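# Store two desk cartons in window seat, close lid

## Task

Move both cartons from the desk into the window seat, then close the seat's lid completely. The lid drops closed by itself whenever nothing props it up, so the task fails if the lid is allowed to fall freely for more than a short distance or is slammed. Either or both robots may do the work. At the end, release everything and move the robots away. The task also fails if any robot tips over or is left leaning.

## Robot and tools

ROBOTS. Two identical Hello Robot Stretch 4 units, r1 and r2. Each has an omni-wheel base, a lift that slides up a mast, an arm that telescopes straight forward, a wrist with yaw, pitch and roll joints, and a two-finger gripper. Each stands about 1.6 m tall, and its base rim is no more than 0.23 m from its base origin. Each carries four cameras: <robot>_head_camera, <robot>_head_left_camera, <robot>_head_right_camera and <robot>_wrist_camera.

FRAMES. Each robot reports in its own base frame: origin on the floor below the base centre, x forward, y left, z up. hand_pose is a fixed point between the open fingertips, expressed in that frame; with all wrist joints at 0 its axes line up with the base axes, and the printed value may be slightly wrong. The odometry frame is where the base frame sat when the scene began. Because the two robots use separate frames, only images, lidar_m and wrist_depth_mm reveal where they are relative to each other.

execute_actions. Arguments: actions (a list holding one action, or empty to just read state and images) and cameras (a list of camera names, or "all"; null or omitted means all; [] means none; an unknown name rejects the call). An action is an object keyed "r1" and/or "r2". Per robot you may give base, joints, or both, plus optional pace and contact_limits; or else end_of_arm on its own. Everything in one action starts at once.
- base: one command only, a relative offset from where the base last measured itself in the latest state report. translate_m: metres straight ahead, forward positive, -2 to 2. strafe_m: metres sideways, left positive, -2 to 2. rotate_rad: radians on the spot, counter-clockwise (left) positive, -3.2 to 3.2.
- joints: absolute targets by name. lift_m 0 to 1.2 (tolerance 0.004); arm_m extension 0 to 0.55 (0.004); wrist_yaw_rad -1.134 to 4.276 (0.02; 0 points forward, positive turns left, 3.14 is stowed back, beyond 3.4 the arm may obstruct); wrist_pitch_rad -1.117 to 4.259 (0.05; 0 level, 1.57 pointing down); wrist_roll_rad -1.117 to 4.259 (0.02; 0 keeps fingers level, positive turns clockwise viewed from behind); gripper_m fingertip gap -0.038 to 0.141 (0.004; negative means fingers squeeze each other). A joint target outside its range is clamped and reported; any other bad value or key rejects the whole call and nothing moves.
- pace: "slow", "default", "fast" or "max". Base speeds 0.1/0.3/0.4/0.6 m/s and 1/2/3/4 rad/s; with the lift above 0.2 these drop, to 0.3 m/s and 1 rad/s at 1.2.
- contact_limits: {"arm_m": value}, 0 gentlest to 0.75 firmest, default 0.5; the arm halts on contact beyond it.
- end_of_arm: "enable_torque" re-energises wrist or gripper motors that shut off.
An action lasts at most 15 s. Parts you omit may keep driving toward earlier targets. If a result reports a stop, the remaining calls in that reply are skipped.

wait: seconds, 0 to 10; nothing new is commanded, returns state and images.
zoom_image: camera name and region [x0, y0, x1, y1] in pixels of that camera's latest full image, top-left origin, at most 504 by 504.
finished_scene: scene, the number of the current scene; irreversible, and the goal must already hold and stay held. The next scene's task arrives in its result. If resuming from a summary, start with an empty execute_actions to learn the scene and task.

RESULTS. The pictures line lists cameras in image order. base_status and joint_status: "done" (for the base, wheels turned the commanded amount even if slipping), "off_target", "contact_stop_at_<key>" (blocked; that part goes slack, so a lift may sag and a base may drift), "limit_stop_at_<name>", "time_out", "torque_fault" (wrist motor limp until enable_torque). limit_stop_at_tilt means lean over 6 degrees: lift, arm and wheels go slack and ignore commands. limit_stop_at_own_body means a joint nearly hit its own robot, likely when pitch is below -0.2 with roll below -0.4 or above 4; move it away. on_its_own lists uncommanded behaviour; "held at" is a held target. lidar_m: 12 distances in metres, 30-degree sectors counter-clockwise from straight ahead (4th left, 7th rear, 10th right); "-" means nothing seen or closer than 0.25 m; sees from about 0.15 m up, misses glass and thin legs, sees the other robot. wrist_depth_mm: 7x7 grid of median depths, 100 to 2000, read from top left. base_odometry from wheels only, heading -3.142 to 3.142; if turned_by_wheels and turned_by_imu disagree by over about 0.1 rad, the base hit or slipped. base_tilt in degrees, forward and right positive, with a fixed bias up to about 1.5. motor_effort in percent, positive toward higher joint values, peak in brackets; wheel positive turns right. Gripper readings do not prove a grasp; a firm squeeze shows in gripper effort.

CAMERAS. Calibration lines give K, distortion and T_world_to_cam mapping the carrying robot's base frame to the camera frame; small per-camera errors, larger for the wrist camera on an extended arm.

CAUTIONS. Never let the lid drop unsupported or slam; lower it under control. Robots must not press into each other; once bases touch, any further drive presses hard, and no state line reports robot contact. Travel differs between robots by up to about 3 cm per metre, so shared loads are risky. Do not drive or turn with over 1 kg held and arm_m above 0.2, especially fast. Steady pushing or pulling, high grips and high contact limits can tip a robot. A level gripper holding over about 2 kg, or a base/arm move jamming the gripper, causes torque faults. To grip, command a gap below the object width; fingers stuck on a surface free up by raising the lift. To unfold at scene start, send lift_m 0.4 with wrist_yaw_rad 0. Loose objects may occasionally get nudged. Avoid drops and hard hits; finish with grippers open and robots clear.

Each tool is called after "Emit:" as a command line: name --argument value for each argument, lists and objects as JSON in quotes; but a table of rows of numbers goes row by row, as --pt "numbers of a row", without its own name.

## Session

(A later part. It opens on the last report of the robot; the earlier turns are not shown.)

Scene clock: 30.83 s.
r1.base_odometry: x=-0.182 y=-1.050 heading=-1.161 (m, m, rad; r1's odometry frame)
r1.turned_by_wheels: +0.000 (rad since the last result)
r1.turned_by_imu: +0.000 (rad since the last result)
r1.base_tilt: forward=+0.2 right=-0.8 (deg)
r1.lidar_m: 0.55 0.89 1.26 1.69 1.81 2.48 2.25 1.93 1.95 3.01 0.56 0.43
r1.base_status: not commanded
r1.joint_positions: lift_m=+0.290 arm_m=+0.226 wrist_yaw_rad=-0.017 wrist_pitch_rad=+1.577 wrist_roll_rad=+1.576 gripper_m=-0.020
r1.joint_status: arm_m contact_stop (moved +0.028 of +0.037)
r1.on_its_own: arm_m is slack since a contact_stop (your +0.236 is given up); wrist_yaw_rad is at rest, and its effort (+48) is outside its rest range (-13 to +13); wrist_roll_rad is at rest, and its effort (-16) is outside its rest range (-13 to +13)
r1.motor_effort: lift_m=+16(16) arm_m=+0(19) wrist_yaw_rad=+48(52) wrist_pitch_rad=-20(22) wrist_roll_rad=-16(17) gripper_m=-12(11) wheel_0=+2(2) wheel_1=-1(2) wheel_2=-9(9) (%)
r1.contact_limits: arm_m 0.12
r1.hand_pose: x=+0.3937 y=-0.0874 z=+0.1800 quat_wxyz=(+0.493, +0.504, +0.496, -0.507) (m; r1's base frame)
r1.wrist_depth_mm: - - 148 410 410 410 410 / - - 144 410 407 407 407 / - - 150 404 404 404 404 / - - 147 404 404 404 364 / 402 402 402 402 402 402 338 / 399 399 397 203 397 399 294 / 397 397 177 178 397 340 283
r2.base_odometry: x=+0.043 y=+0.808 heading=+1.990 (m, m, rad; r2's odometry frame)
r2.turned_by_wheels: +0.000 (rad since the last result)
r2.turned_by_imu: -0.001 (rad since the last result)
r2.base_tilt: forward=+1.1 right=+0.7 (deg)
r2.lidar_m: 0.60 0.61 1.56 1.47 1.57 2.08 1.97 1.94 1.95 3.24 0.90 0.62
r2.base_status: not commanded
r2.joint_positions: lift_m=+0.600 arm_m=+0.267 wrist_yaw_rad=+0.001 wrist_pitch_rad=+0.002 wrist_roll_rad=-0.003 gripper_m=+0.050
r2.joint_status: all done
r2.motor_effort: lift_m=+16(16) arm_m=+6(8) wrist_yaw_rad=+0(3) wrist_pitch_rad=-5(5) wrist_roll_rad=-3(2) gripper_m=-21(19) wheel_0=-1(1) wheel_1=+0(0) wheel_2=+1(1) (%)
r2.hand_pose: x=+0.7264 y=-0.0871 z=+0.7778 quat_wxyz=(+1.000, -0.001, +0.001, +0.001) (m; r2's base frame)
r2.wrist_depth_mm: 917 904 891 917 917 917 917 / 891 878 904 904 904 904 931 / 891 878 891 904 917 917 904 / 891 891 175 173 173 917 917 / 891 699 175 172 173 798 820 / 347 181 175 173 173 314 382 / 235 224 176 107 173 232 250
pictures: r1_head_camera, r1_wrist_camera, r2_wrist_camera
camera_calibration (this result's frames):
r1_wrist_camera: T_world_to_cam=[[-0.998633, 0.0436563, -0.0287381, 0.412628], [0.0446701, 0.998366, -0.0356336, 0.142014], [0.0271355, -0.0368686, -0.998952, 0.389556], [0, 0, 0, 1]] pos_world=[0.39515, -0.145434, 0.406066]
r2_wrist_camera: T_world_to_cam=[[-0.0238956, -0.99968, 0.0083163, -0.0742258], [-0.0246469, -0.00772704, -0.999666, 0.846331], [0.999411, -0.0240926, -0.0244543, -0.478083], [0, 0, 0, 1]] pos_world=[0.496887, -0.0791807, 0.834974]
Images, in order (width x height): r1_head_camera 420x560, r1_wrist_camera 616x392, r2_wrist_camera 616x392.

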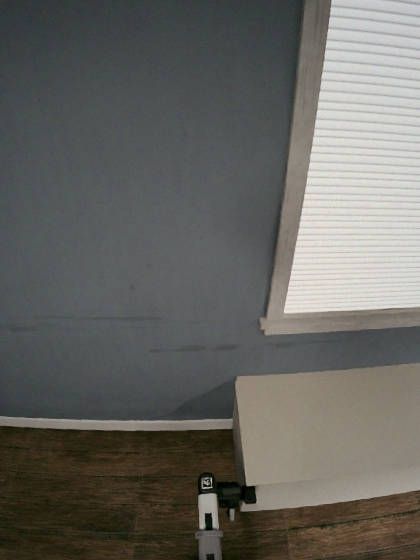

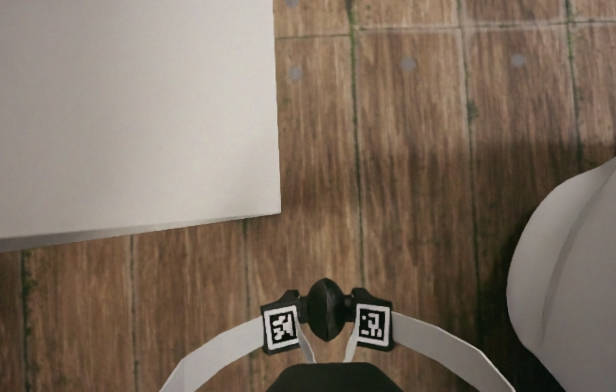

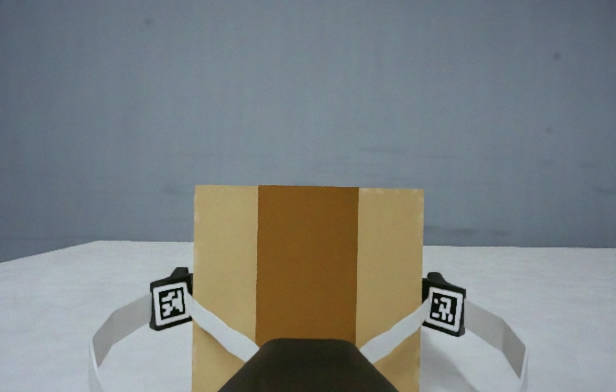

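Emit:
execute_actions --actions '[{"r1": {"joints": {"arm_m": 0.22, "lift_m": 0.372}, "contact_limits": {"arm_m": 0.2}, "pace": "slow"}, "r2": {"joints": {"lift_m": 0.66}}}]' --cameras '["r1_head_camera", "r1_wrist_camera", "r2_wrist_camera", "r2_head_camera"]'

Scene clock: 33.83 s.
r1.base_odometry: x=-0.182 y=-1.050 heading=-1.160 (m, m, rad; r1's odometry frame)
r1.turned_by_wheels: +0.000 (rad since the last result)
r1.turned_by_imu: +0.001 (rad since the last result)
r1.base_tilt: forward=+0.3 right=-0.7 (deg)
r1.lidar_m: 0.57 0.86 1.20 1.70 1.79 2.51 2.19 1.95 1.95 3.01 0.59 0.46
r1.base_status: not commanded
r1.joint_positions: lift_m=+0.371 arm_m=+0.221 wrist_yaw_rad=+0.002 wrist_pitch_rad=+1.572 wrist_roll_rad=+1.570 gripper_m=-0.020
r1.joint_status: all done
r1.motor_effort: lift_m=+30(30) arm_m=-8(11) wrist_yaw_rad=-5(49) wrist_pitch_rad=-6(22) wrist_roll_rad=+3(16) gripper_m=-12(11) wheel_0=-2(2) wheel_1=-1(1) wheel_2=+0(9) (%)
r1.contact_limits: arm_m 0.2
r1.hand_pose: x=+0.3922 y=-0.0874 z=+0.2608 quat_wxyz=(+0.501, +0.499, +0.501, -0.499) (m; r1's base frame)
r1.wrist_depth_mm: - - 141 488 484 488 488 / - - 140 488 484 484 484 / - - 150 480 484 480 484 / - - 178 480 480 477 357 / 477 477 477 480 477 436 320 / 477 477 473 204 477 424 296 / 477 473 177 178 473 320 290
r2.base_odometry: x=+0.043 y=+0.808 heading=+1.990 (m, m, rad; r2's odometry frame)
r2.turned_by_wheels: +0.000 (rad since the last result)
r2.turned_by_imu: -0.001 (rad since the last result)
r2.base_tilt: forward=+1.1 right=+0.7 (deg)
r2.lidar_m: 0.59 0.62 1.57 1.49 1.56 2.11 1.98 1.96 1.94 3.25 0.89 0.64
r2.base_status: not commanded
r2.joint_positions: lift_m=+0.659 arm_m=+0.267 wrist_yaw_rad=+0.000 wrist_pitch_rad=+0.017 wrist_roll_rad=-0.003 gripper_m=+0.050
r2.joint_status: all done
r2.on_its_own: wrist_pitch_rad is at rest, and its effort (-49) is outside its rest range (-23 to +23)
r2.motor_effort: lift_m=+26(27) arm_m=+6(6) wrist_yaw_rad=-1(5) wrist_pitch_rad=-49(49) wrist_roll_rad=-2(3) gripper_m=-20(20) wheel_0=-1(1) wheel_1=+0(0) wheel_2=+1(1) (%)
r2.hand_pose: x=+0.7263 y=-0.0873 z=+0.8326 quat_wxyz=(+1.000, -0.001, +0.009, +0.000) (m; r2's base frame)
r2.wrist_depth_mm: 878 878 878 891 904 891 904 / 904 891 878 904 891 904 917 / 891 904 904 891 904 904 917 / 891 904 188 185 187 904 917 / 904 904 181 178 180 917 904 / 477 181 174 172 172 430 521 / 330 315 167 107 166 325 347
pictures: r1_head_camera, r1_wrist_camera, r2_head_camera, r2_wrist_camera
camera_calibration (this result's frames):
r1_wrist_camera: T_world_to_cam=[[-0.999247, 0.0184447, -0.0341463, 0.412955], [0.0196558, 0.999177, -0.0354784, 0.154844], [0.0334638, -0.0361228, -0.998787, 0.467882], [0, 0, 0, 1]] pos_world=[0.393944, -0.145432, 0.486909]
r2_wrist_camera: T_world_to_cam=[[-0.0245951, -0.99966, 0.00869432, -0.0747282], [-0.0397696, -0.00771167, -0.999179, 0.911686], [0.998906, -0.0249207, -0.0395664, -0.463759], [0, 0, 0, 1]] pos_world=[0.497671, -0.0792293, 0.893238]
Images, in order (width x height): r1_head_camera 420x560, r1_wrist_camera 616x392, r2_head_camera 420x560, r2_wrist_camera 616x392.

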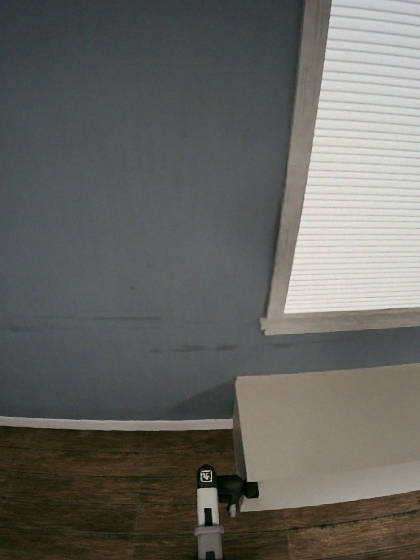

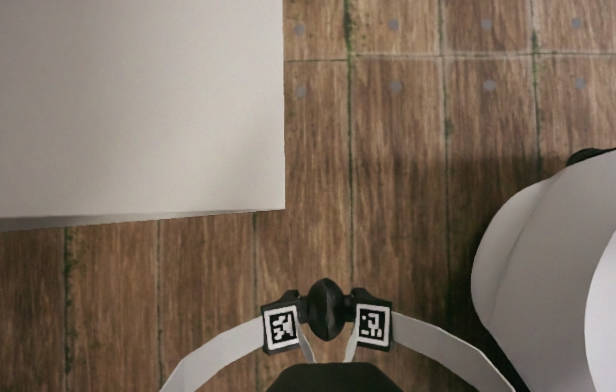

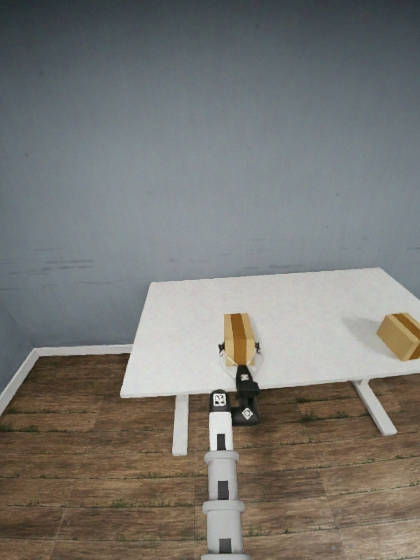

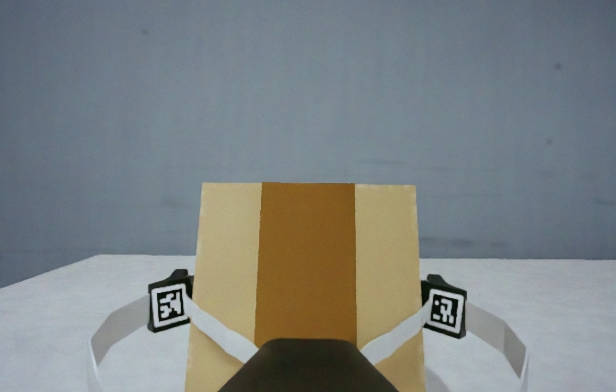

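Emit:
execute_actions --actions '[{"r1": {"joints": {"arm_m": 0.258, "lift_m": 0.39}, "contact_limits": {"arm_m": 0.25}, "pace": "slow"}, "r2": {"joints": {"lift_m": 0.6}}}]' --cameras '["r1_head_camera", "r1_wrist_camera", "r2_wrist_camera"]'

Scene clock: 39.83 s.
r1.base_odometry: x=-0.182 y=-1.050 heading=-1.160 (m, m, rad; r1's odometry frame)
r1.turned_by_wheels: +0.000 (rad since the last result)
r1.turned_by_imu: +0.000 (rad since the last result)
r1.base_tilt: forward=+0.3 right=-0.7 (deg)
r1.lidar_m: 0.59 0.90 1.26 1.70 1.80 2.51 2.21 1.94 1.94 3.01 0.58 0.41
r1.base_status: not commanded
r1.joint_positions: lift_m=+0.389 arm_m=+0.256 wrist_yaw_rad=-0.005 wrist_pitch_rad=+1.573 wrist_roll_rad=+1.572 gripper_m=-0.020
r1.joint_status: all done
r1.on_its_own: wrist_yaw_rad is at rest, and its effort (+14) is outside its rest range (-13 to +13)
r1.motor_effort: lift_m=+30(30) arm_m=+11(13) wrist_yaw_rad=+14(15) wrist_pitch_rad=-12(10) wrist_roll_rad=-3(3) gripper_m=-13(13) wheel_0=-1(2) wheel_1=-1(1) wheel_2=-1(1) (%)
r1.contact_limits: arm_m 0.25
r1.hand_pose: x=+0.4259 y=-0.0874 z=+0.2789 quat_wxyz=(+0.498, +0.501, +0.499, -0.502) (m; r1's base frame)
r1.wrist_depth_mm: 442 439 - 504 504 504 508 / - - - 500 504 500 500 / - - - - 500 500 500 / - - - - 496 496 430 / 496 492 496 492 496 492 355 / 492 492 492 203 492 492 338 / 488 488 177 178 488 382 330
r2.base_odometry: x=+0.043 y=+0.808 heading=+1.990 (m, m, rad; r2's odometry frame)
r2.turned_by_wheels: +0.000 (rad since the last result)
r2.turned_by_imu: -0.002 (rad since the last result)
r2.base_tilt: forward=+1.1 right=+0.6 (deg)
r2.lidar_m: 0.60 0.62 1.58 1.50 1.56 2.11 1.97 1.95 1.97 3.25 0.89 0.61
r2.base_status: not commanded
r2.joint_positions: lift_m=+0.600 arm_m=+0.267 wrist_yaw_rad=-0.001 wrist_pitch_rad=+0.000 wrist_roll_rad=-0.003 gripper_m=+0.050
r2.joint_status: all done
r2.motor_effort: lift_m=+14(24) arm_m=+6(6) wrist_yaw_rad=+5(3) wrist_pitch_rad=+2(49) wrist_roll_rad=+0(1) gripper_m=-16(22) wheel_0=-1(1) wheel_1=+0(0) wheel_2=+1(1) (%)
r2.hand_pose: x=+0.7262 y=-0.0878 z=+0.7786 quat_wxyz=(+1.000, -0.002, +0.000, -0.001) (m; r2's base frame)
r2.wrist_depth_mm: 878 891 904 904 904 931 917 / 904 904 904 917 904 904 931 / 891 904 904 904 904 931 917 / 891 891 174 172 172 917 904 / 878 715 174 173 172 809 831 / 353 182 173 172 171 183 389 / 238 229 174 107 171 237 256
pictures: r1_head_camera, r1_wrist_camera, r2_wrist_camera
camera_calibration (this result's frames):
r1_wrist_camera: T_world_to_cam=[[-0.999111, 0.0269346, -0.0324171, 0.447388], [0.0280834, 0.998974, -0.0355201, 0.151223], [0.0314272, -0.036399, -0.998843, 0.485638], [0, 0, 0, 1]] pos_world=[0.427481, -0.145441, 0.504951]
r2_wrist_camera: T_world_to_cam=[[-0.0261821, -0.999618, 0.00881785, -0.0736161], [-0.0223213, -0.00823408, -0.999717, 0.845444], [0.999408, -0.0263715, -0.0220972, -0.479915], [0, 0, 0, 1]] pos_world=[0.496574, -0.0792826, 0.835249]
Images, in order (width x height): r1_head_camera 420x560, r1_wrist_camera 616x392, r2_wrist_camera 616x392.

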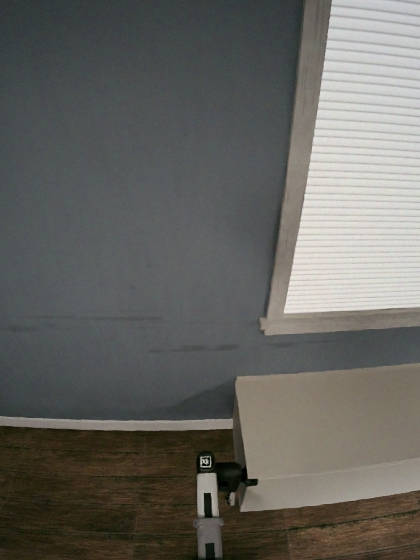

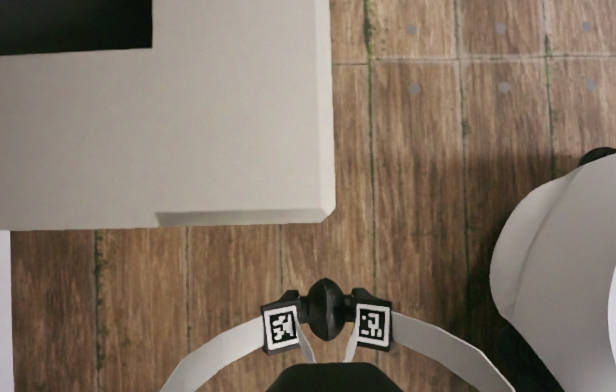

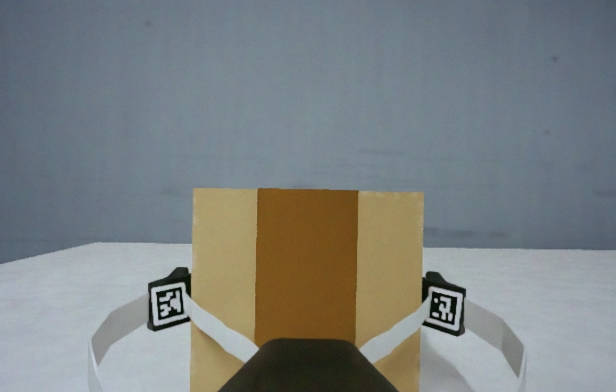

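Emit:
execute_actions --actions '[{"r1": {"joints": {"arm_m": 0.315, "lift_m": 0.5}, "contact_limits": {"arm_m": 0.28}, "pace": "slow"}, "r2": {"joints": {"gripper_m": 0.141}}}]' --cameras '["r1_head_camera", "r1_wrist_camera", "r2_wrist_camera"]'

Scene clock: 42.53 s.
r1.base_odometry: x=-0.182 y=-1.050 heading=-1.160 (m, m, rad; r1's odometry frame)
r1.turned_by_wheels: +0.000 (rad since the last result)
r1.turned_by_imu: +0.000 (rad since the last result)
r1.base_tilt: forward=+0.2 right=-0.7 (deg)
r1.lidar_m: 0.59 0.86 1.25 1.70 1.79 2.50 2.18 1.96 1.94 2.99 0.57 0.43
r1.base_status: not commanded
r1.joint_positions: lift_m=+0.499 arm_m=+0.313 wrist_yaw_rad=-0.008 wrist_pitch_rad=+1.574 wrist_roll_rad=+1.573 gripper_m=-0.020
r1.joint_status: all done
r1.on_its_own: wrist_yaw_rad is at rest, and its effort (+24) is outside its rest range (-13 to +13)
r1.motor_effort: lift_m=+28(31) arm_m=+12(11) wrist_yaw_rad=+24(24) wrist_pitch_rad=-15(13) wrist_roll_rad=-6(6) gripper_m=-12(15) wheel_0=-2(1) wheel_1=-1(1) wheel_2=-3(3) (%)
r1.contact_limits: arm_m 0.28
r1.hand_pose: x=+0.4822 y=-0.0874 z=+0.3890 quat_wxyz=(+0.497, +0.502, +0.498, -0.503) (m; r1's base frame)
r1.wrist_depth_mm: 504 554 549 549 161 615 609 / 500 549 549 549 165 609 609 / 500 549 549 544 149 609 603 / 147 147 147 147 147 597 477 / 512 603 603 603 603 603 427 / 504 597 603 203 597 591 415 / 500 597 177 178 597 525 427
r2.base_odometry: x=+0.043 y=+0.807 heading=+1.990 (m, m, rad; r2's odometry frame)
r2.turned_by_wheels: +0.000 (rad since the last result)
r2.turned_by_imu: -0.001 (rad since the last result)
r2.base_tilt: forward=+1.2 right=+0.7 (deg)
r2.lidar_m: 0.59 0.59 1.58 1.49 1.55 2.12 1.97 1.95 1.94 3.25 0.90 0.64
r2.base_status: not commanded
r2.joint_positions: lift_m=+0.600 arm_m=+0.267 wrist_yaw_rad=-0.001 wrist_pitch_rad=+0.002 wrist_roll_rad=-0.003 gripper_m=+0.141
r2.joint_status: all done
r2.motor_effort: lift_m=+15(14) arm_m=+6(6) wrist_yaw_rad=+3(5) wrist_pitch_rad=-3(4) wrist_roll_rad=-1(1) gripper_m=+1(14) wheel_0=-1(1) wheel_1=+0(0) wheel_2=+0(1) (%)
r2.hand_pose: x=+0.7262 y=-0.0876 z=+0.7781 quat_wxyz=(+1.000, -0.002, +0.001, +0.000) (m; r2's base frame)
r2.wrist_depth_mm: 891 891 891 917 917 917 917 / 904 891 904 904 904 904 917 / 891 891 904 891 904 904 917 / 904 891 904 191 904 904 917 / 891 691 191 189 190 788 798 / 349 298 192 189 189 315 387 / 236 238 191 107 189 249 250
pictures: r1_head_camera, r1_wrist_camera, r2_wrist_camera
camera_calibration (this result's frames):
r1_wrist_camera: T_world_to_cam=[[-0.998993, 0.0315515, -0.0319097, 0.50738], [0.0326816, 0.998834, -0.0355359, 0.151324], [0.0307513, -0.0365429, -0.998859, 0.594169], [0, 0, 0, 1]] pos_world=[0.483652, -0.145443, 0.615059]
r2_wrist_camera: T_world_to_cam=[[-0.0256348, -0.999632, 0.00886076, -0.0738888], [-0.0240822, -0.00824357, -0.999676, 0.846162], [0.999381, -0.0258399, -0.023862, -0.47853], [0, 0, 0, 1]] pos_world=[0.496717, -0.0792514, 0.835124]
Images, in order (width x height): r1_head_camera 420x560, r1_wrist_camera 616x392, r2_wrist_camera 616x392.

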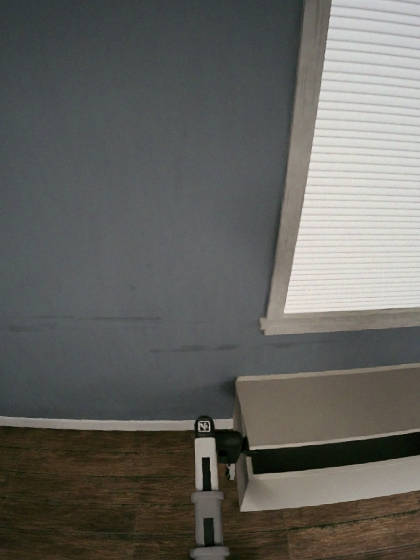

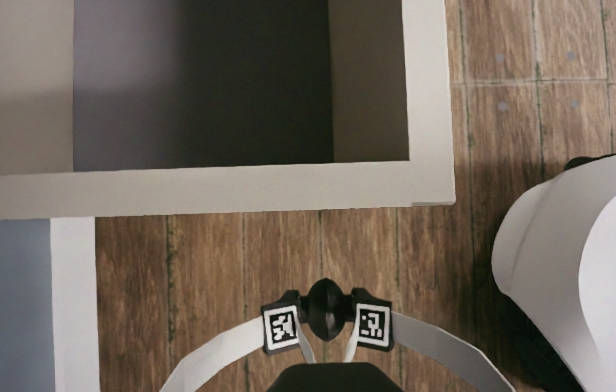

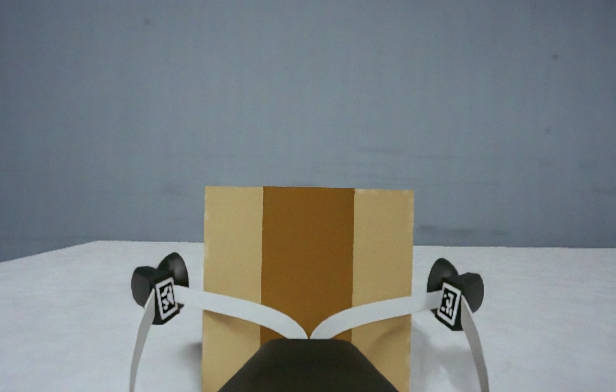

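Emit:
execute_actions --actions '[{"r1": {"joints": {"arm_m": 0.415, "lift_m": 0.59}, "contact_limits": {"arm_m": 0.3}, "pace": "slow"}, "r2": {"joints": {"lift_m": 1.0}, "pace": "fast"}}]' --cameras '["r1_head_camera", "r2_head_camera"]'

Scene clock: 45.67 s.
r1.base_odometry: x=-0.182 y=-1.050 heading=-1.161 (m, m, rad; r1's odometry frame)
r1.turned_by_wheels: +0.000 (rad since the last result)
r1.turned_by_imu: +0.000 (rad since the last result)
r1.base_tilt: forward=+0.2 right=-0.8 (deg)
r1.lidar_m: 0.59 0.89 1.23 1.68 1.79 2.52 2.25 1.96 1.96 3.01 0.57 0.45
r1.base_status: not commanded
r1.joint_positions: lift_m=+0.589 arm_m=+0.413 wrist_yaw_rad=-0.009 wrist_pitch_rad=+1.574 wrist_roll_rad=+1.573 gripper_m=-0.020
r1.joint_status: all done
r1.on_its_own: wrist_yaw_rad is at rest, and its effort (+25) is outside its rest range (-13 to +13)
r1.motor_effort: lift_m=+25(29) arm_m=+12(12) wrist_yaw_rad=+25(25) wrist_pitch_rad=-13(11) wrist_roll_rad=-8(7) gripper_m=-14(12) wheel_0=-1(1) wheel_1=-1(0) wheel_2=-4(4) (%)
r1.contact_limits: arm_m 0.3
r1.hand_pose: x=+0.5821 y=-0.0874 z=+0.4792 quat_wxyz=(+0.497, +0.502, +0.498, -0.503) (m; r1's base frame)
r1.wrist_depth_mm: 355 530 640 640 564 286 707 / 355 525 640 640 574 291 699 / 353 525 640 634 591 296 691 / 329 427 238 309 597 238 591 / 373 549 691 691 691 691 559 / 370 539 691 203 683 683 569 / 364 535 177 178 676 691 683
r2.base_odometry: x=+0.043 y=+0.807 heading=+1.990 (m, m, rad; r2's odometry frame)
r2.turned_by_wheels: +0.000 (rad since the last result)
r2.turned_by_imu: -0.001 (rad since the last result)
r2.base_tilt: forward=+1.1 right=+0.6 (deg)
r2.lidar_m: 0.58 0.60 1.58 1.48 1.57 2.11 1.99 1.94 1.95 3.24 0.91 0.64
r2.base_status: not commanded
r2.joint_positions: lift_m=+1.000 arm_m=+0.267 wrist_yaw_rad=+0.000 wrist_pitch_rad=+0.002 wrist_roll_rad=-0.003 gripper_m=+0.141
r2.joint_status: all done
r2.motor_effort: lift_m=+21(22) arm_m=+6(6) wrist_yaw_rad=+0(4) wrist_pitch_rad=-5(5) wrist_roll_rad=+0(1) gripper_m=-2(2) wheel_0=-1(1) wheel_1=+0(0) wheel_2=+0(0) (%)
r2.hand_pose: x=+0.7263 y=-0.0875 z=+1.1774 quat_wxyz=(+1.000, -0.002, +0.001, +0.000) (m; r2's base frame)
r2.wrist_depth_mm: 891 878 891 904 904 917 904 / 891 891 904 904 917 917 917 / 891 891 904 891 904 904 917 / 891 891 891 904 917 917 917 / 891 891 891 904 904 917 917 / 891 891 904 904 904 904 917 / 878 904 904 107 904 904 931
pictures: r1_head_camera, r2_head_camera
Images, in order (width x height): r1_head_camera 420x560, r2_head_camera 420x560.

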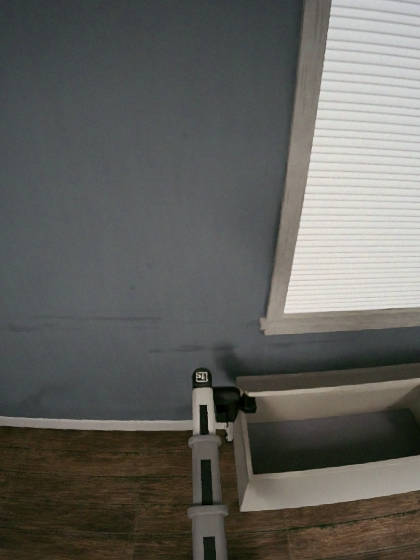

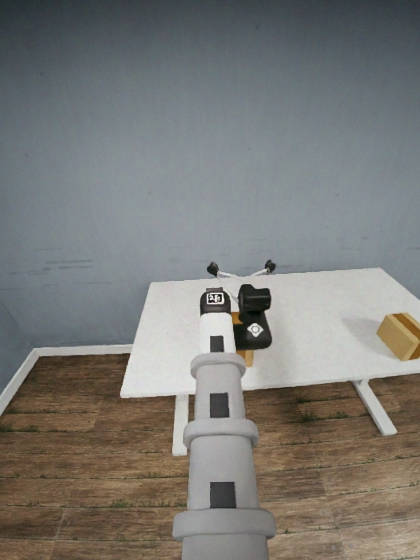

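Emit:
execute_actions --actions '[{"r1": {"joints": {"arm_m": 0.532, "lift_m": 0.675}, "contact_limits": {"arm_m": 0.3}, "pace": "slow"}, "r2": {"base": {"translate_m": 0.28}, "joints": {"wrist_pitch_rad": 1.57, "arm_m": 0.343}, "pace": "fast"}}]' --cameras '["r1_head_camera", "r1_head_right_camera", "r2_head_camera", "r2_wrist_camera"]'

Scene clock: 48.97 s.
r1.base_odometry: x=-0.182 y=-1.050 heading=-1.161 (m, m, rad; r1's odometry frame)
r1.turned_by_wheels: +0.000 (rad since the last result)
r1.turned_by_imu: +0.000 (rad since the last result)
r1.base_tilt: forward=+0.2 right=-0.7 (deg)
r1.lidar_m: 0.68 0.87 1.21 1.71 1.79 2.50 2.22 2.12 3.15 3.02 0.59 0.44
r1.base_status: not commanded
r1.joint_positions: lift_m=+0.675 arm_m=+0.530 wrist_yaw_rad=-0.004 wrist_pitch_rad=+1.572 wrist_roll_rad=+1.572 gripper_m=-0.020
r1.joint_status: all done
r1.on_its_own: wrist_yaw_rad is at rest, and its effort (+14) is outside its rest range (-13 to +13)
r1.motor_effort: lift_m=+23(27) arm_m=+10(14) wrist_yaw_rad=+14(26) wrist_pitch_rad=-5(12) wrist_roll_rad=-4(8) gripper_m=-13(10) wheel_0=-2(2) wheel_1=+0(1) wheel_2=-4(4) (%)
r1.contact_limits: arm_m 0.3
r1.hand_pose: x=+0.7005 y=-0.0874 z=+0.5644 quat_wxyz=(+0.498, +0.501, +0.499, -0.502) (m; r1's base frame)
r1.wrist_depth_mm: - 146 554 732 723 535 382 / - 146 544 732 723 544 375 / - 146 539 723 723 549 382 / - 145 421 723 723 554 382 / 210 301 585 788 778 778 768 / 204 298 508 203 768 768 759 / 202 294 177 178 768 759 759
r2.base_odometry: x=-0.071 y=+1.063 heading=+1.990 (m, m, rad; r2's odometry frame)
r2.turned_by_wheels: +0.000 (rad since the last result)
r2.turned_by_imu: -0.002 (rad since the last result)
r2.base_tilt: forward=+1.1 right=+0.6 (deg)
r2.lidar_m: 0.31 0.34 0.45 1.50 1.58 2.11 2.25 2.15 2.20 3.24 0.48 0.32
r2.base_status: done
r2.joint_positions: lift_m=+1.000 arm_m=+0.342 wrist_yaw_rad=+0.000 wrist_pitch_rad=+1.570 wrist_roll_rad=-0.003 gripper_m=+0.141
r2.joint_status: all done
r2.motor_effort: lift_m=+21(21) arm_m=+7(6) wrist_yaw_rad=+0(2) wrist_pitch_rad=+2(5) wrist_roll_rad=+1(0) gripper_m=+0(0) wheel_0=+1(6) wheel_1=+1(8) wheel_2=+0(9) (%)
r2.hand_pose: x=+0.5130 y=-0.0874 z=+0.8895 quat_wxyz=(+0.708, -0.001, +0.707, +0.001) (m; r2's base frame)
r2.wrist_depth_mm: 394 397 397 397 394 394 399 / 397 397 397 397 397 397 397 / 394 392 394 278 397 399 394 / 397 394 394 277 397 394 394 / 394 394 394 279 394 394 397 / 392 392 276 276 278 392 394 / 394 397 392 107 397 392 394
pictures: r1_head_camera, r1_head_right_camera, r2_head_camera, r2_wrist_camera
camera_calibration (this result's frames):
r2_wrist_camera: T_world_to_cam=[[0.00863023, -0.999649, 0.0250341, -0.112127], [-0.999743, -0.00810061, 0.0211807, 0.544866], [-0.0209705, -0.0252105, -0.999462, 1.12853], [0, 0, 0, 1]] pos_world=[0.569359, -0.0792235, 1.11919]
Images, in order (width x height): r1_head_camera 420x560, r1_head_right_camera 420x672, r2_head_camera 420x560, r2_wrist_camera 616x392.

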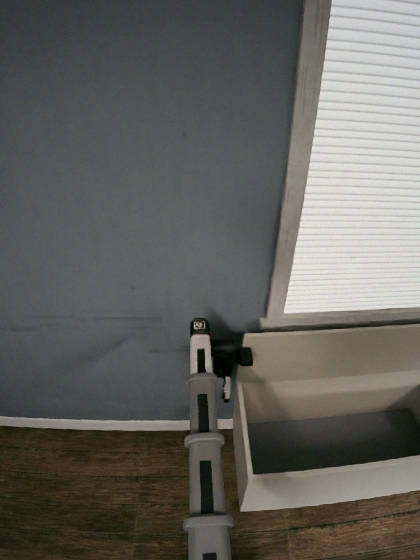

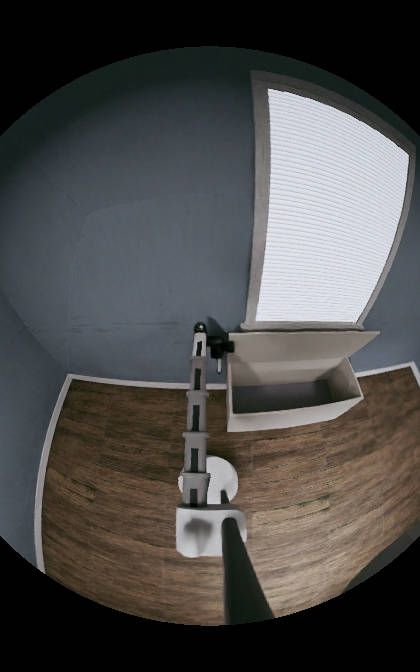

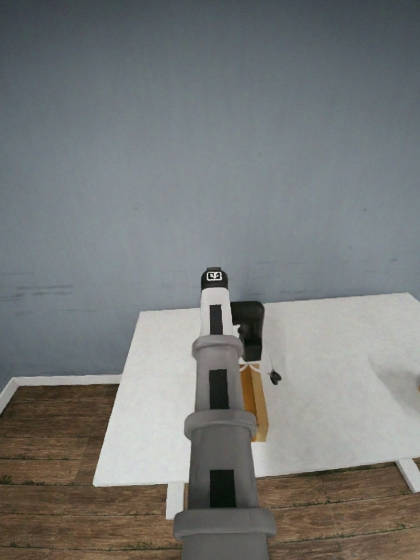

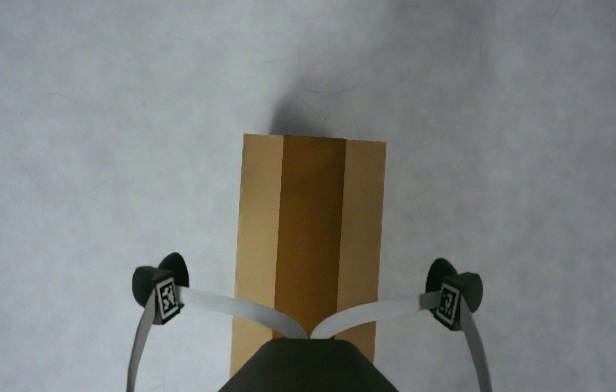

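Emit:
execute_actions --actions '[{"r2": {"joints": {"lift_m": 0.912, "arm_m": 0.333}}}]' --cameras '["r2_wrist_camera"]'

Emit:
execute_actions --actions '[{"r2": {"joints": {"gripper_m": 0.0}}}]' --cameras '["r2_wrist_camera"]'

Scene clock: 51.30 s.
r1.base_odometry: x=-0.182 y=-1.050 heading=-1.161 (m, m, rad; r1's odometry frame)
r1.turned_by_wheels: +0.000 (rad since the last result)
r1.turned_by_imu: +0.000 (rad since the last result)
r1.base_tilt: forward=+0.2 right=-0.7 (deg)
r1.lidar_m: 0.67 0.89 1.25 1.70 1.79 2.49 2.24 2.14 3.13 3.00 0.60 0.45
r1.base_status: not commanded
r1.joint_positions: lift_m=+0.675 arm_m=+0.530 wrist_yaw_rad=-0.004 wrist_pitch_rad=+1.572 wrist_roll_rad=+1.572 gripper_m=-0.020
r1.joint_status: not commanded
r1.on_its_own: wrist_yaw_rad is at rest, and its effort (+14) is outside its rest range (-13 to +13)
r1.motor_effort: lift_m=+23(23) arm_m=+10(10) wrist_yaw_rad=+14(12) wrist_pitch_rad=-6(6) wrist_roll_rad=-4(4) gripper_m=-11(9) wheel_0=-2(1) wheel_1=-1(1) wheel_2=-4(4) (%)
r1.hand_pose: x=+0.7005 y=-0.0874 z=+0.5644 quat_wxyz=(+0.498, +0.501, +0.499, -0.502) (m; r1's base frame)
r1.wrist_depth_mm: - 146 554 723 732 535 382 / - 146 549 723 723 539 377 / - 146 539 723 715 554 379 / - 145 421 715 715 554 382 / 210 301 591 778 768 768 768 / 204 298 508 203 778 768 759 / 202 294 177 178 768 759 759
r2.base_odometry: x=-0.071 y=+1.063 heading=+1.990 (m, m, rad; r2's odometry frame)
r2.turned_by_wheels: +0.000 (rad since the last result)
r2.turned_by_imu: -0.001 (rad since the last result)
r2.base_tilt: forward=+1.1 right=+0.6 (deg)
r2.lidar_m: 0.30 0.34 0.42 1.49 1.56 2.12 2.26 2.14 2.24 3.25 0.49 0.34
r2.base_status: not commanded
r2.joint_positions: lift_m=+0.912 arm_m=+0.334 wrist_yaw_rad=+0.000 wrist_pitch_rad=+1.570 wrist_roll_rad=-0.003 gripper_m=+0.141
r2.joint_status: all done
r2.motor_effort: lift_m=+15(21) arm_m=-8(8) wrist_yaw_rad=+0(0) wrist_pitch_rad=+1(2) wrist_roll_rad=+0(0) gripper_m=+2(1) wheel_0=+1(1) wheel_1=+1(1) wheel_2=+0(0) (%)
r2.hand_pose: x=+0.5055 y=-0.0874 z=+0.8020 quat_wxyz=(+0.707, -0.001, +0.707, +0.001) (m; r2's base frame)
r2.wrist_depth_mm: 309 309 310 307 307 307 309 / 309 307 309 310 309 309 310 / 306 309 190 190 191 309 309 / 307 307 190 190 190 310 309 / 307 306 190 190 191 309 309 / 309 307 191 190 190 309 307 / 306 306 190 107 190 306 307
pictures: r2_wrist_camera
camera_calibration (this result's frames):
r2_wrist_camera: T_world_to_cam=[[0.00867427, -0.999649, 0.0250319, -0.109893], [-0.999737, -0.0081381, 0.0214424, 0.539067], [-0.0212312, -0.0252113, -0.999457, 1.04105], [0, 0, 0, 1]] pos_world=[0.561982, -0.0792213, 1.03168]
Images, in order (width x height): r2_wrist_camera 616x392.

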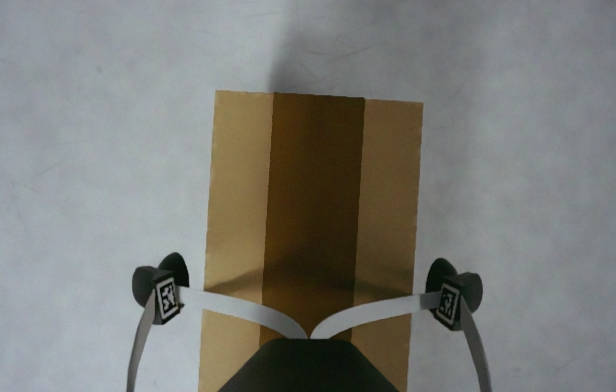

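Scene clock: 53.67 s.
r1.base_odometry: x=-0.182 y=-1.050 heading=-1.161 (m, m, rad; r1's odometry frame)
r1.turned_by_wheels: +0.000 (rad since the last result)
r1.turned_by_imu: +0.000 (rad since the last result)
r1.base_tilt: forward=+0.3 right=-0.7 (deg)
r1.lidar_m: 0.64 0.87 1.24 1.71 1.77 2.51 2.22 2.16 3.13 3.01 0.57 0.45
r1.base_status: not commanded
r1.joint_positions: lift_m=+0.675 arm_m=+0.530 wrist_yaw_rad=-0.004 wrist_pitch_rad=+1.572 wrist_roll_rad=+1.572 gripper_m=-0.020
r1.joint_status: not commanded
r1.motor_effort: lift_m=+23(23) arm_m=+10(10) wrist_yaw_rad=+13(12) wrist_pitch_rad=-3(6) wrist_roll_rad=-4(4) gripper_m=-12(13) wheel_0=-1(2) wheel_1=-1(1) wheel_2=-4(4) (%)
r1.hand_pose: x=+0.7005 y=-0.0874 z=+0.5644 quat_wxyz=(+0.498, +0.501, +0.499, -0.502) (m; r1's base frame)
r1.wrist_depth_mm: - 146 554 723 723 535 382 / - 147 544 732 715 544 377 / - 145 544 723 723 554 379 / - 145 421 723 723 554 382 / 210 300 585 768 778 768 768 / 204 297 508 202 768 768 768 / 201 293 177 178 759 759 759
r2.base_odometry: x=-0.071 y=+1.063 heading=+1.990 (m, m, rad; r2's odometry frame)
r2.turned_by_wheels: +0.000 (rad since the last result)
r2.turned_by_imu: -0.001 (rad since the last result)
r2.base_tilt: forward=+1.2 right=+0.6 (deg)
r2.lidar_m: 0.31 0.31 0.44 1.52 1.57 2.10 2.25 2.13 2.21 3.23 0.46 0.31
r2.base_status: not commanded
r2.joint_positions: lift_m=+0.912 arm_m=+0.334 wrist_yaw_rad=+0.000 wrist_pitch_rad=+1.570 wrist_roll_rad=-0.003 gripper_m=+0.001
r2.joint_status: all done
r2.motor_effort: lift_m=+20(20) arm_m=-8(8) wrist_yaw_rad=+1(0) wrist_pitch_rad=+0(7) wrist_roll_rad=-1(0) gripper_m=-31(29) wheel_0=+1(1) wheel_1=+1(1) wheel_2=+0(0) (%)
r2.hand_pose: x=+0.5053 y=-0.0874 z=+0.8016 quat_wxyz=(+0.707, -0.001, +0.707, +0.001) (m; r2's base frame)
r2.wrist_depth_mm: 306 307 303 304 306 306 306 / 304 304 304 161 162 306 304 / 304 304 161 161 162 307 306 / 304 304 161 161 162 306 306 / 306 304 161 160 161 304 306 / 303 171 161 160 161 173 304 / 304 306 160 107 160 306 306
pictures: r2_wrist_camera
camera_calibration (this result's frames):
r2_wrist_camera: T_world_to_cam=[[0.00872819, -0.999649, 0.0250266, -0.109904], [-0.999724, -0.00817712, 0.0220378, 0.538402], [-0.0218254, -0.025212, -0.999444, 1.04092], [0, 0, 0, 1]] pos_world=[0.561931, -0.0792191, 1.03123]
Images, in order (width x height): r2_wrist_camera 616x392.

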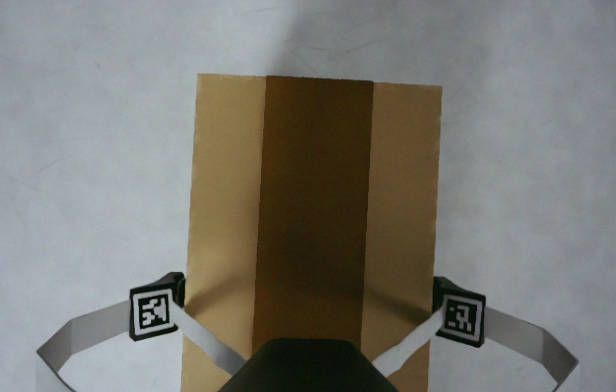

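Emit:
execute_actions --actions '[{"r2": {"joints": {"lift_m": 0.93, "arm_m": 0.08}, "pace": "fast"}}]' --cameras '["r2_wrist_camera"]'

Emit:
execute_actions --actions '[{"r2": {"base": {"rotate_rad": -2.81}}}]' --cameras '["r2_wrist_camera", "r2_head_camera"]'

Scene clock: 57.37 s.
r1.base_odometry: x=-0.182 y=-1.050 heading=-1.161 (m, m, rad; r1's odometry frame)
r1.turned_by_wheels: +0.000 (rad since the last result)
r1.turned_by_imu: +0.000 (rad since the last result)
r1.base_tilt: forward=+0.3 right=-0.7 (deg)
r1.lidar_m: 0.68 0.88 1.26 1.70 1.79 2.50 2.21 2.14 3.16 3.02 0.59 0.43
r1.base_status: not commanded
r1.joint_positions: lift_m=+0.675 arm_m=+0.530 wrist_yaw_rad=-0.004 wrist_pitch_rad=+1.572 wrist_roll_rad=+1.572 gripper_m=-0.020
r1.joint_status: not commanded
r1.on_its_own: wrist_yaw_rad is at rest, and its effort (+14) is outside its rest range (-13 to +13)
r1.motor_effort: lift_m=+23(22) arm_m=+10(10) wrist_yaw_rad=+14(13) wrist_pitch_rad=-6(4) wrist_roll_rad=-4(4) gripper_m=-13(12) wheel_0=-2(1) wheel_1=-1(1) wheel_2=-4(4) (%)
r1.hand_pose: x=+0.7005 y=-0.0874 z=+0.5644 quat_wxyz=(+0.498, +0.501, +0.499, -0.502) (m; r1's base frame)
r1.wrist_depth_mm: - 147 554 723 732 535 379 / - 146 549 732 723 539 375 / - 146 539 723 723 549 379 / - 144 424 723 723 549 382 / 210 303 591 778 768 768 778 / 204 297 508 203 768 768 768 / 202 293 177 178 759 759 759
r2.base_odometry: x=-0.071 y=+1.063 heading=+1.990 (m, m, rad; r2's odometry frame)
r2.turned_by_wheels: +0.000 (rad since the last result)
r2.turned_by_imu: -0.002 (rad since the last result)
r2.base_tilt: forward=+1.1 right=+0.7 (deg)
r2.lidar_m: 0.31 0.30 0.45 1.50 1.58 2.13 2.22 2.14 2.22 3.23 0.49 0.34
r2.base_status: not commanded
r2.joint_positions: lift_m=+0.929 arm_m=+0.081 wrist_yaw_rad=+0.000 wrist_pitch_rad=+1.571 wrist_roll_rad=-0.003 gripper_m=+0.001
r2.joint_status: all done
r2.motor_effort: lift_m=+26(27) arm_m=-7(10) wrist_yaw_rad=+1(1) wrist_pitch_rad=+0(2) wrist_roll_rad=+0(1) gripper_m=-28(30) wheel_0=+1(1) wheel_1=+1(1) wheel_2=+0(0) (%)
r2.hand_pose: x=+0.2522 y=-0.0874 z=+0.8191 quat_wxyz=(+0.707, -0.001, +0.707, +0.001) (m; r2's base frame)
r2.wrist_depth_mm: 324 324 324 325 324 324 324 / 324 324 325 162 162 324 325 / 325 324 162 161 162 324 325 / 1025 1042 161 161 161 1042 1025 / 1025 1025 160 160 161 1042 1042 / 1025 170 160 160 160 174 1025 / 1042 1042 160 107 161 1042 1042
pictures: r2_wrist_camera
camera_calibration (this result's frames):
r2_wrist_camera: T_world_to_cam=[[0.00827096, -0.999653, 0.0250253, -0.108017], [-0.999724, -0.00771603, 0.0221904, 0.284897], [-0.0219896, -0.0252019, -0.999441, 1.05292], [0, 0, 0, 1]] pos_world=[0.308865, -0.0792453, 1.04871]
Images, in order (width x height): r2_wrist_camera 616x392.

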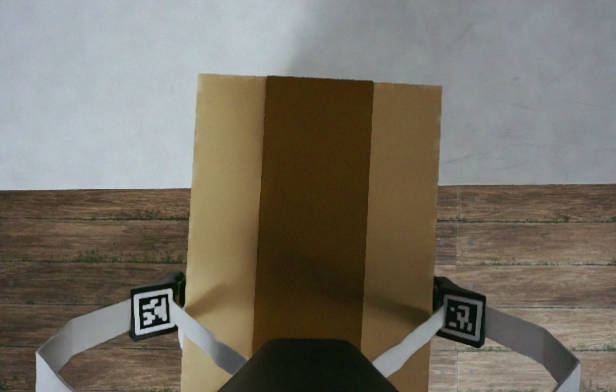

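Scene clock: 60.20 s.
r1.base_odometry: x=-0.182 y=-1.050 heading=-1.161 (m, m, rad; r1's odometry frame)
r1.turned_by_wheels: +0.000 (rad since the last result)
r1.turned_by_imu: +0.000 (rad since the last result)
r1.base_tilt: forward=+0.3 right=-0.8 (deg)
r1.lidar_m: 0.68 0.85 1.23 1.68 1.81 2.52 2.23 2.05 2.12 3.03 0.58 0.44
r1.base_status: not commanded
r1.joint_positions: lift_m=+0.675 arm_m=+0.530 wrist_yaw_rad=-0.004 wrist_pitch_rad=+1.572 wrist_roll_rad=+1.572 gripper_m=-0.020
r1.joint_status: not commanded
r1.on_its_own: wrist_yaw_rad is at rest, and its effort (+14) is outside its rest range (-13 to +13)
r1.motor_effort: lift_m=+23(22) arm_m=+10(10) wrist_yaw_rad=+14(13) wrist_pitch_rad=-7(5) wrist_roll_rad=-4(4) gripper_m=-13(13) wheel_0=-1(2) wheel_1=-1(1) wheel_2=-4(4) (%)
r1.hand_pose: x=+0.7005 y=-0.0874 z=+0.5644 quat_wxyz=(+0.498, +0.501, +0.499, -0.502) (m; r1's base frame)
r1.wrist_depth_mm: - 147 559 732 732 535 382 / - 147 544 723 732 544 377 / - 146 539 723 723 549 379 / - 144 421 715 715 554 382 / 210 301 585 778 778 768 768 / 204 297 512 204 768 768 759 / 201 294 177 178 768 768 759
r2.base_odometry: x=-0.071 y=+1.063 heading=-0.820 (m, m, rad; r2's odometry frame)
r2.turned_by_wheels: -2.810 (rad since the last result)
r2.turned_by_imu: -2.855 (rad since the last result)
r2.base_tilt: forward=+1.1 right=+0.7 (deg)
r2.lidar_m: 2.26 2.14 3.25 0.64 0.37 0.32 0.31 0.45 1.51 1.52 1.80 0.36
r2.base_status: done
r2.joint_positions: lift_m=+0.929 arm_m=+0.081 wrist_yaw_rad=+0.000 wrist_pitch_rad=+1.570 wrist_roll_rad=-0.003 gripper_m=+0.001
r2.joint_status: not commanded
r2.motor_effort: lift_m=+26(26) arm_m=-7(8) wrist_yaw_rad=+1(1) wrist_pitch_rad=+0(4) wrist_roll_rad=+0(0) gripper_m=-30(30) wheel_0=+0(5) wheel_1=+0(8) wheel_2=+1(8) (%)
r2.hand_pose: x=+0.2523 y=-0.0874 z=+0.8191 quat_wxyz=(+0.707, -0.001, +0.707, +0.001) (m; r2's base frame)
r2.wrist_depth_mm: 1042 1025 1042 1042 1025 1042 1042 / 1042 1042 1042 161 162 1042 1042 / 1060 1042 162 161 162 1042 1042 / 1008 1025 161 160 161 1025 1042 / 1025 1042 161 160 161 1025 1042 / 1025 170 161 160 161 174 1042 / 1042 1042 160 107 160 1025 1042
pictures: r2_head_camera, r2_wrist_camera
camera_calibration (this result's frames):
r2_wrist_camera: T_world_to_cam=[[0.00868704, -0.999649, 0.0250267, -0.108125], [-0.999724, -0.00813637, 0.0220217, 0.285091], [-0.0218104, -0.0252111, -0.999444, 1.05294], [0, 0, 0, 1]] pos_world=[0.308917, -0.0792214, 1.04878]
Images, in order (width x height): r2_head_camera 420x560, r2_wrist_camera 616x392.

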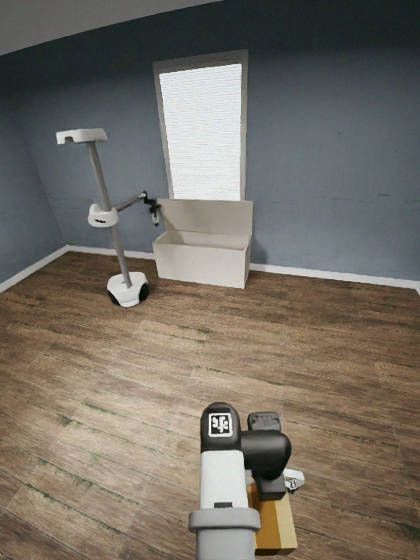

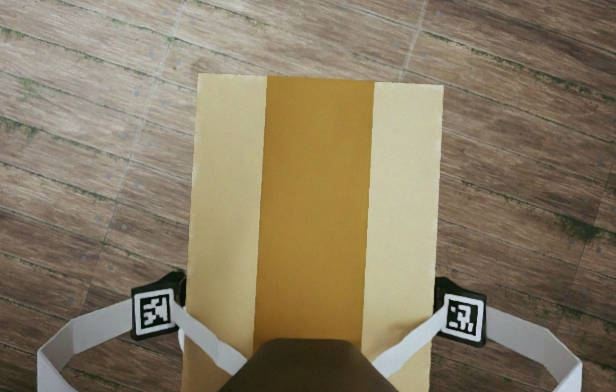

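Emit:
execute_actions --actions '[]'

Scene clock: 61.80 s.
r1.base_odometry: x=-0.182 y=-1.050 heading=-1.161 (m, m, rad; r1's odometry frame)
r1.turned_by_wheels: +0.000 (rad since the last result)
r1.turned_by_imu: +0.000 (rad since the last result)
r1.base_tilt: forward=+0.3 right=-0.7 (deg)
r1.lidar_m: 0.66 0.90 1.25 1.70 1.80 2.49 2.21 2.00 2.06 3.03 0.58 0.43
r1.base_status: not commanded
r1.joint_positions: lift_m=+0.675 arm_m=+0.530 wrist_yaw_rad=-0.004 wrist_pitch_rad=+1.572 wrist_roll_rad=+1.572 gripper_m=-0.020
r1.joint_status: not commanded
r1.motor_effort: lift_m=+23(22) arm_m=+10(10) wrist_yaw_rad=+12(13) wrist_pitch_rad=-5(5) wrist_roll_rad=-4(4) gripper_m=-12(13) wheel_0=-2(2) wheel_1=-1(1) wheel_2=-4(4) (%)
r1.hand_pose: x=+0.7005 y=-0.0874 z=+0.5644 quat_wxyz=(+0.498, +0.501, +0.499, -0.502) (m; r1's base frame)
r1.wrist_depth_mm: - 147 554 732 732 535 382 / - 147 549 723 715 539 377 / - 146 539 723 723 549 379 / - 144 421 715 715 554 382 / 211 300 591 778 778 778 768 / 204 298 517 202 768 768 768 / 202 293 176 178 759 759 759
r2.base_odometry: x=-0.071 y=+1.063 heading=-0.820 (m, m, rad; r2's odometry frame)
r2.turned_by_wheels: +0.000 (rad since the last result)
r2.turned_by_imu: -0.001 (rad since the last result)
r2.base_tilt: forward=+1.1 right=+0.7 (deg)
r2.lidar_m: 0.29 2.14 3.24 0.66 0.38 0.30 0.31 0.44 1.51 1.50 1.81 0.35
r2.base_status: done
r2.joint_positions: lift_m=+0.929 arm_m=+0.081 wrist_yaw_rad=+0.000 wrist_pitch_rad=+1.570 wrist_roll_rad=-0.003 gripper_m=+0.001
r2.joint_status: not commanded
r2.motor_effort: lift_m=+26(26) arm_m=-7(8) wrist_yaw_rad=+0(1) wrist_pitch_rad=+0(4) wrist_roll_rad=+0(0) gripper_m=-31(30) wheel_0=+0(5) wheel_1=+0(8) wheel_2=+1(8) (%)
r2.hand_pose: x=+0.2523 y=-0.0874 z=+0.8191 quat_wxyz=(+0.707, -0.001, +0.707, +0.001) (m; r2's base frame)
r2.wrist_depth_mm: 1042 1025 1042 1042 1042 1042 1042 / 1042 1042 1042 161 162 1042 1025 / 1060 1025 162 161 162 1025 1060 / 1042 1060 161 161 161 1042 1042 / 1025 1042 160 161 161 1042 1060 / 1042 169 160 160 160 174 1060 / 1042 1008 160 107 160 1025 1042
pictures: r1_head_camera, r1_head_left_camera, r1_head_right_camera, r1_wrist_camera, r2_head_camera, r2_head_left_camera, r2_head_right_camera, r2_wrist_camera
camera_calibration (this result's frames):
r1_wrist_camera: T_world_to_cam=[[-0.999058, 0.0267883, -0.0341417, 0.731992], [0.0279986, 0.998978, -0.0354802, 0.153693], [0.0331563, -0.0364027, -0.998787, 0.761005], [0, 0, 0, 1]] pos_world=[0.701767, -0.145442, 0.790527]
r2_wrist_camera: T_world_to_cam=[[0.00868733, -0.999649, 0.0250267, -0.108125], [-0.999724, -0.00813666, 0.0220216, 0.285091], [-0.0218102, -0.0252111, -0.999444, 1.05294], [0, 0, 0, 1]] pos_world=[0.308916, -0.0792214, 1.04878]
Images, in order (width x height): r1_head_camera 420x560, r1_head_left_camera 420x672, r1_head_right_camera 420x672, r1_wrist_camera 616x392, r2_head_camera 420x560, r2_head_left_camera 420x672, r2_head_right_camera 420x672, r2_wrist_camera 616x392.

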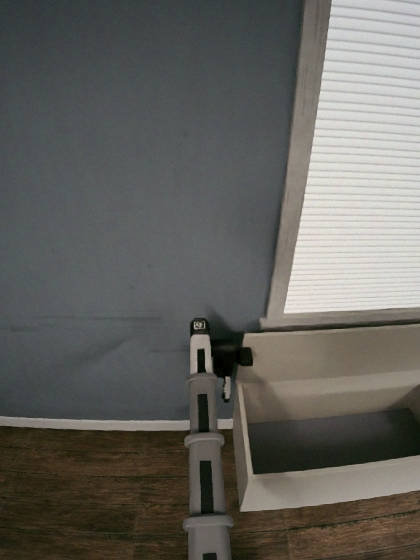

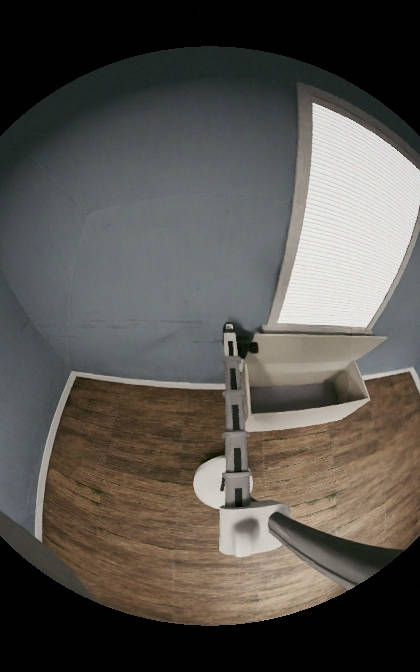

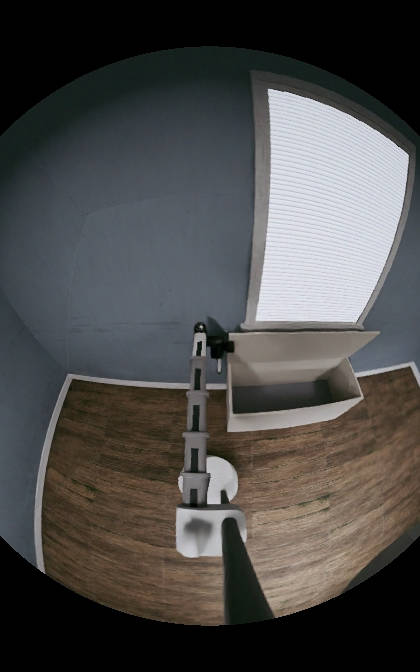

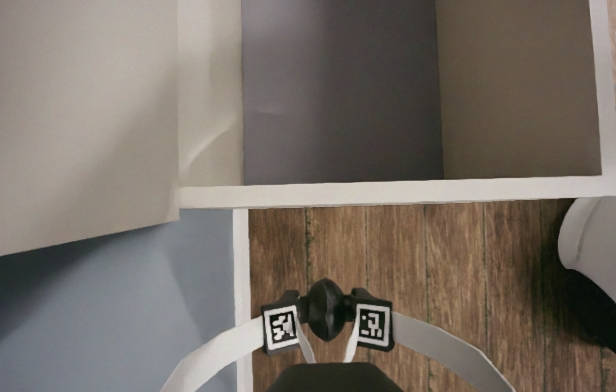

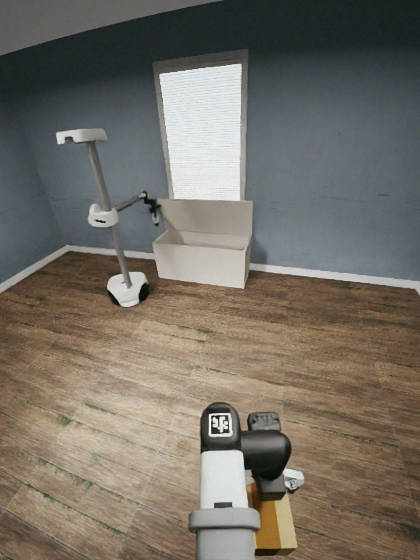

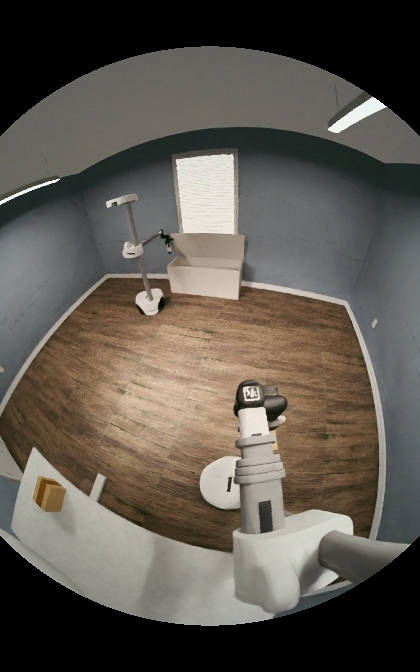

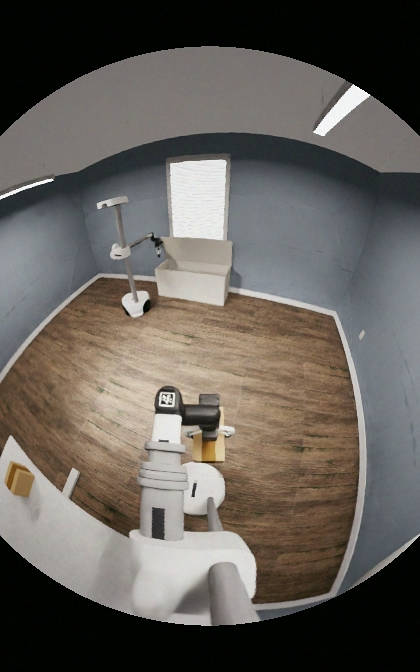

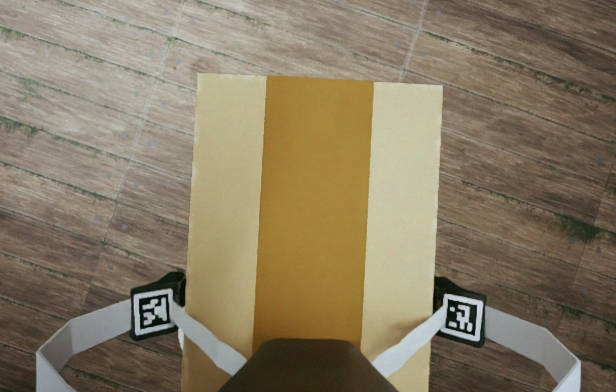

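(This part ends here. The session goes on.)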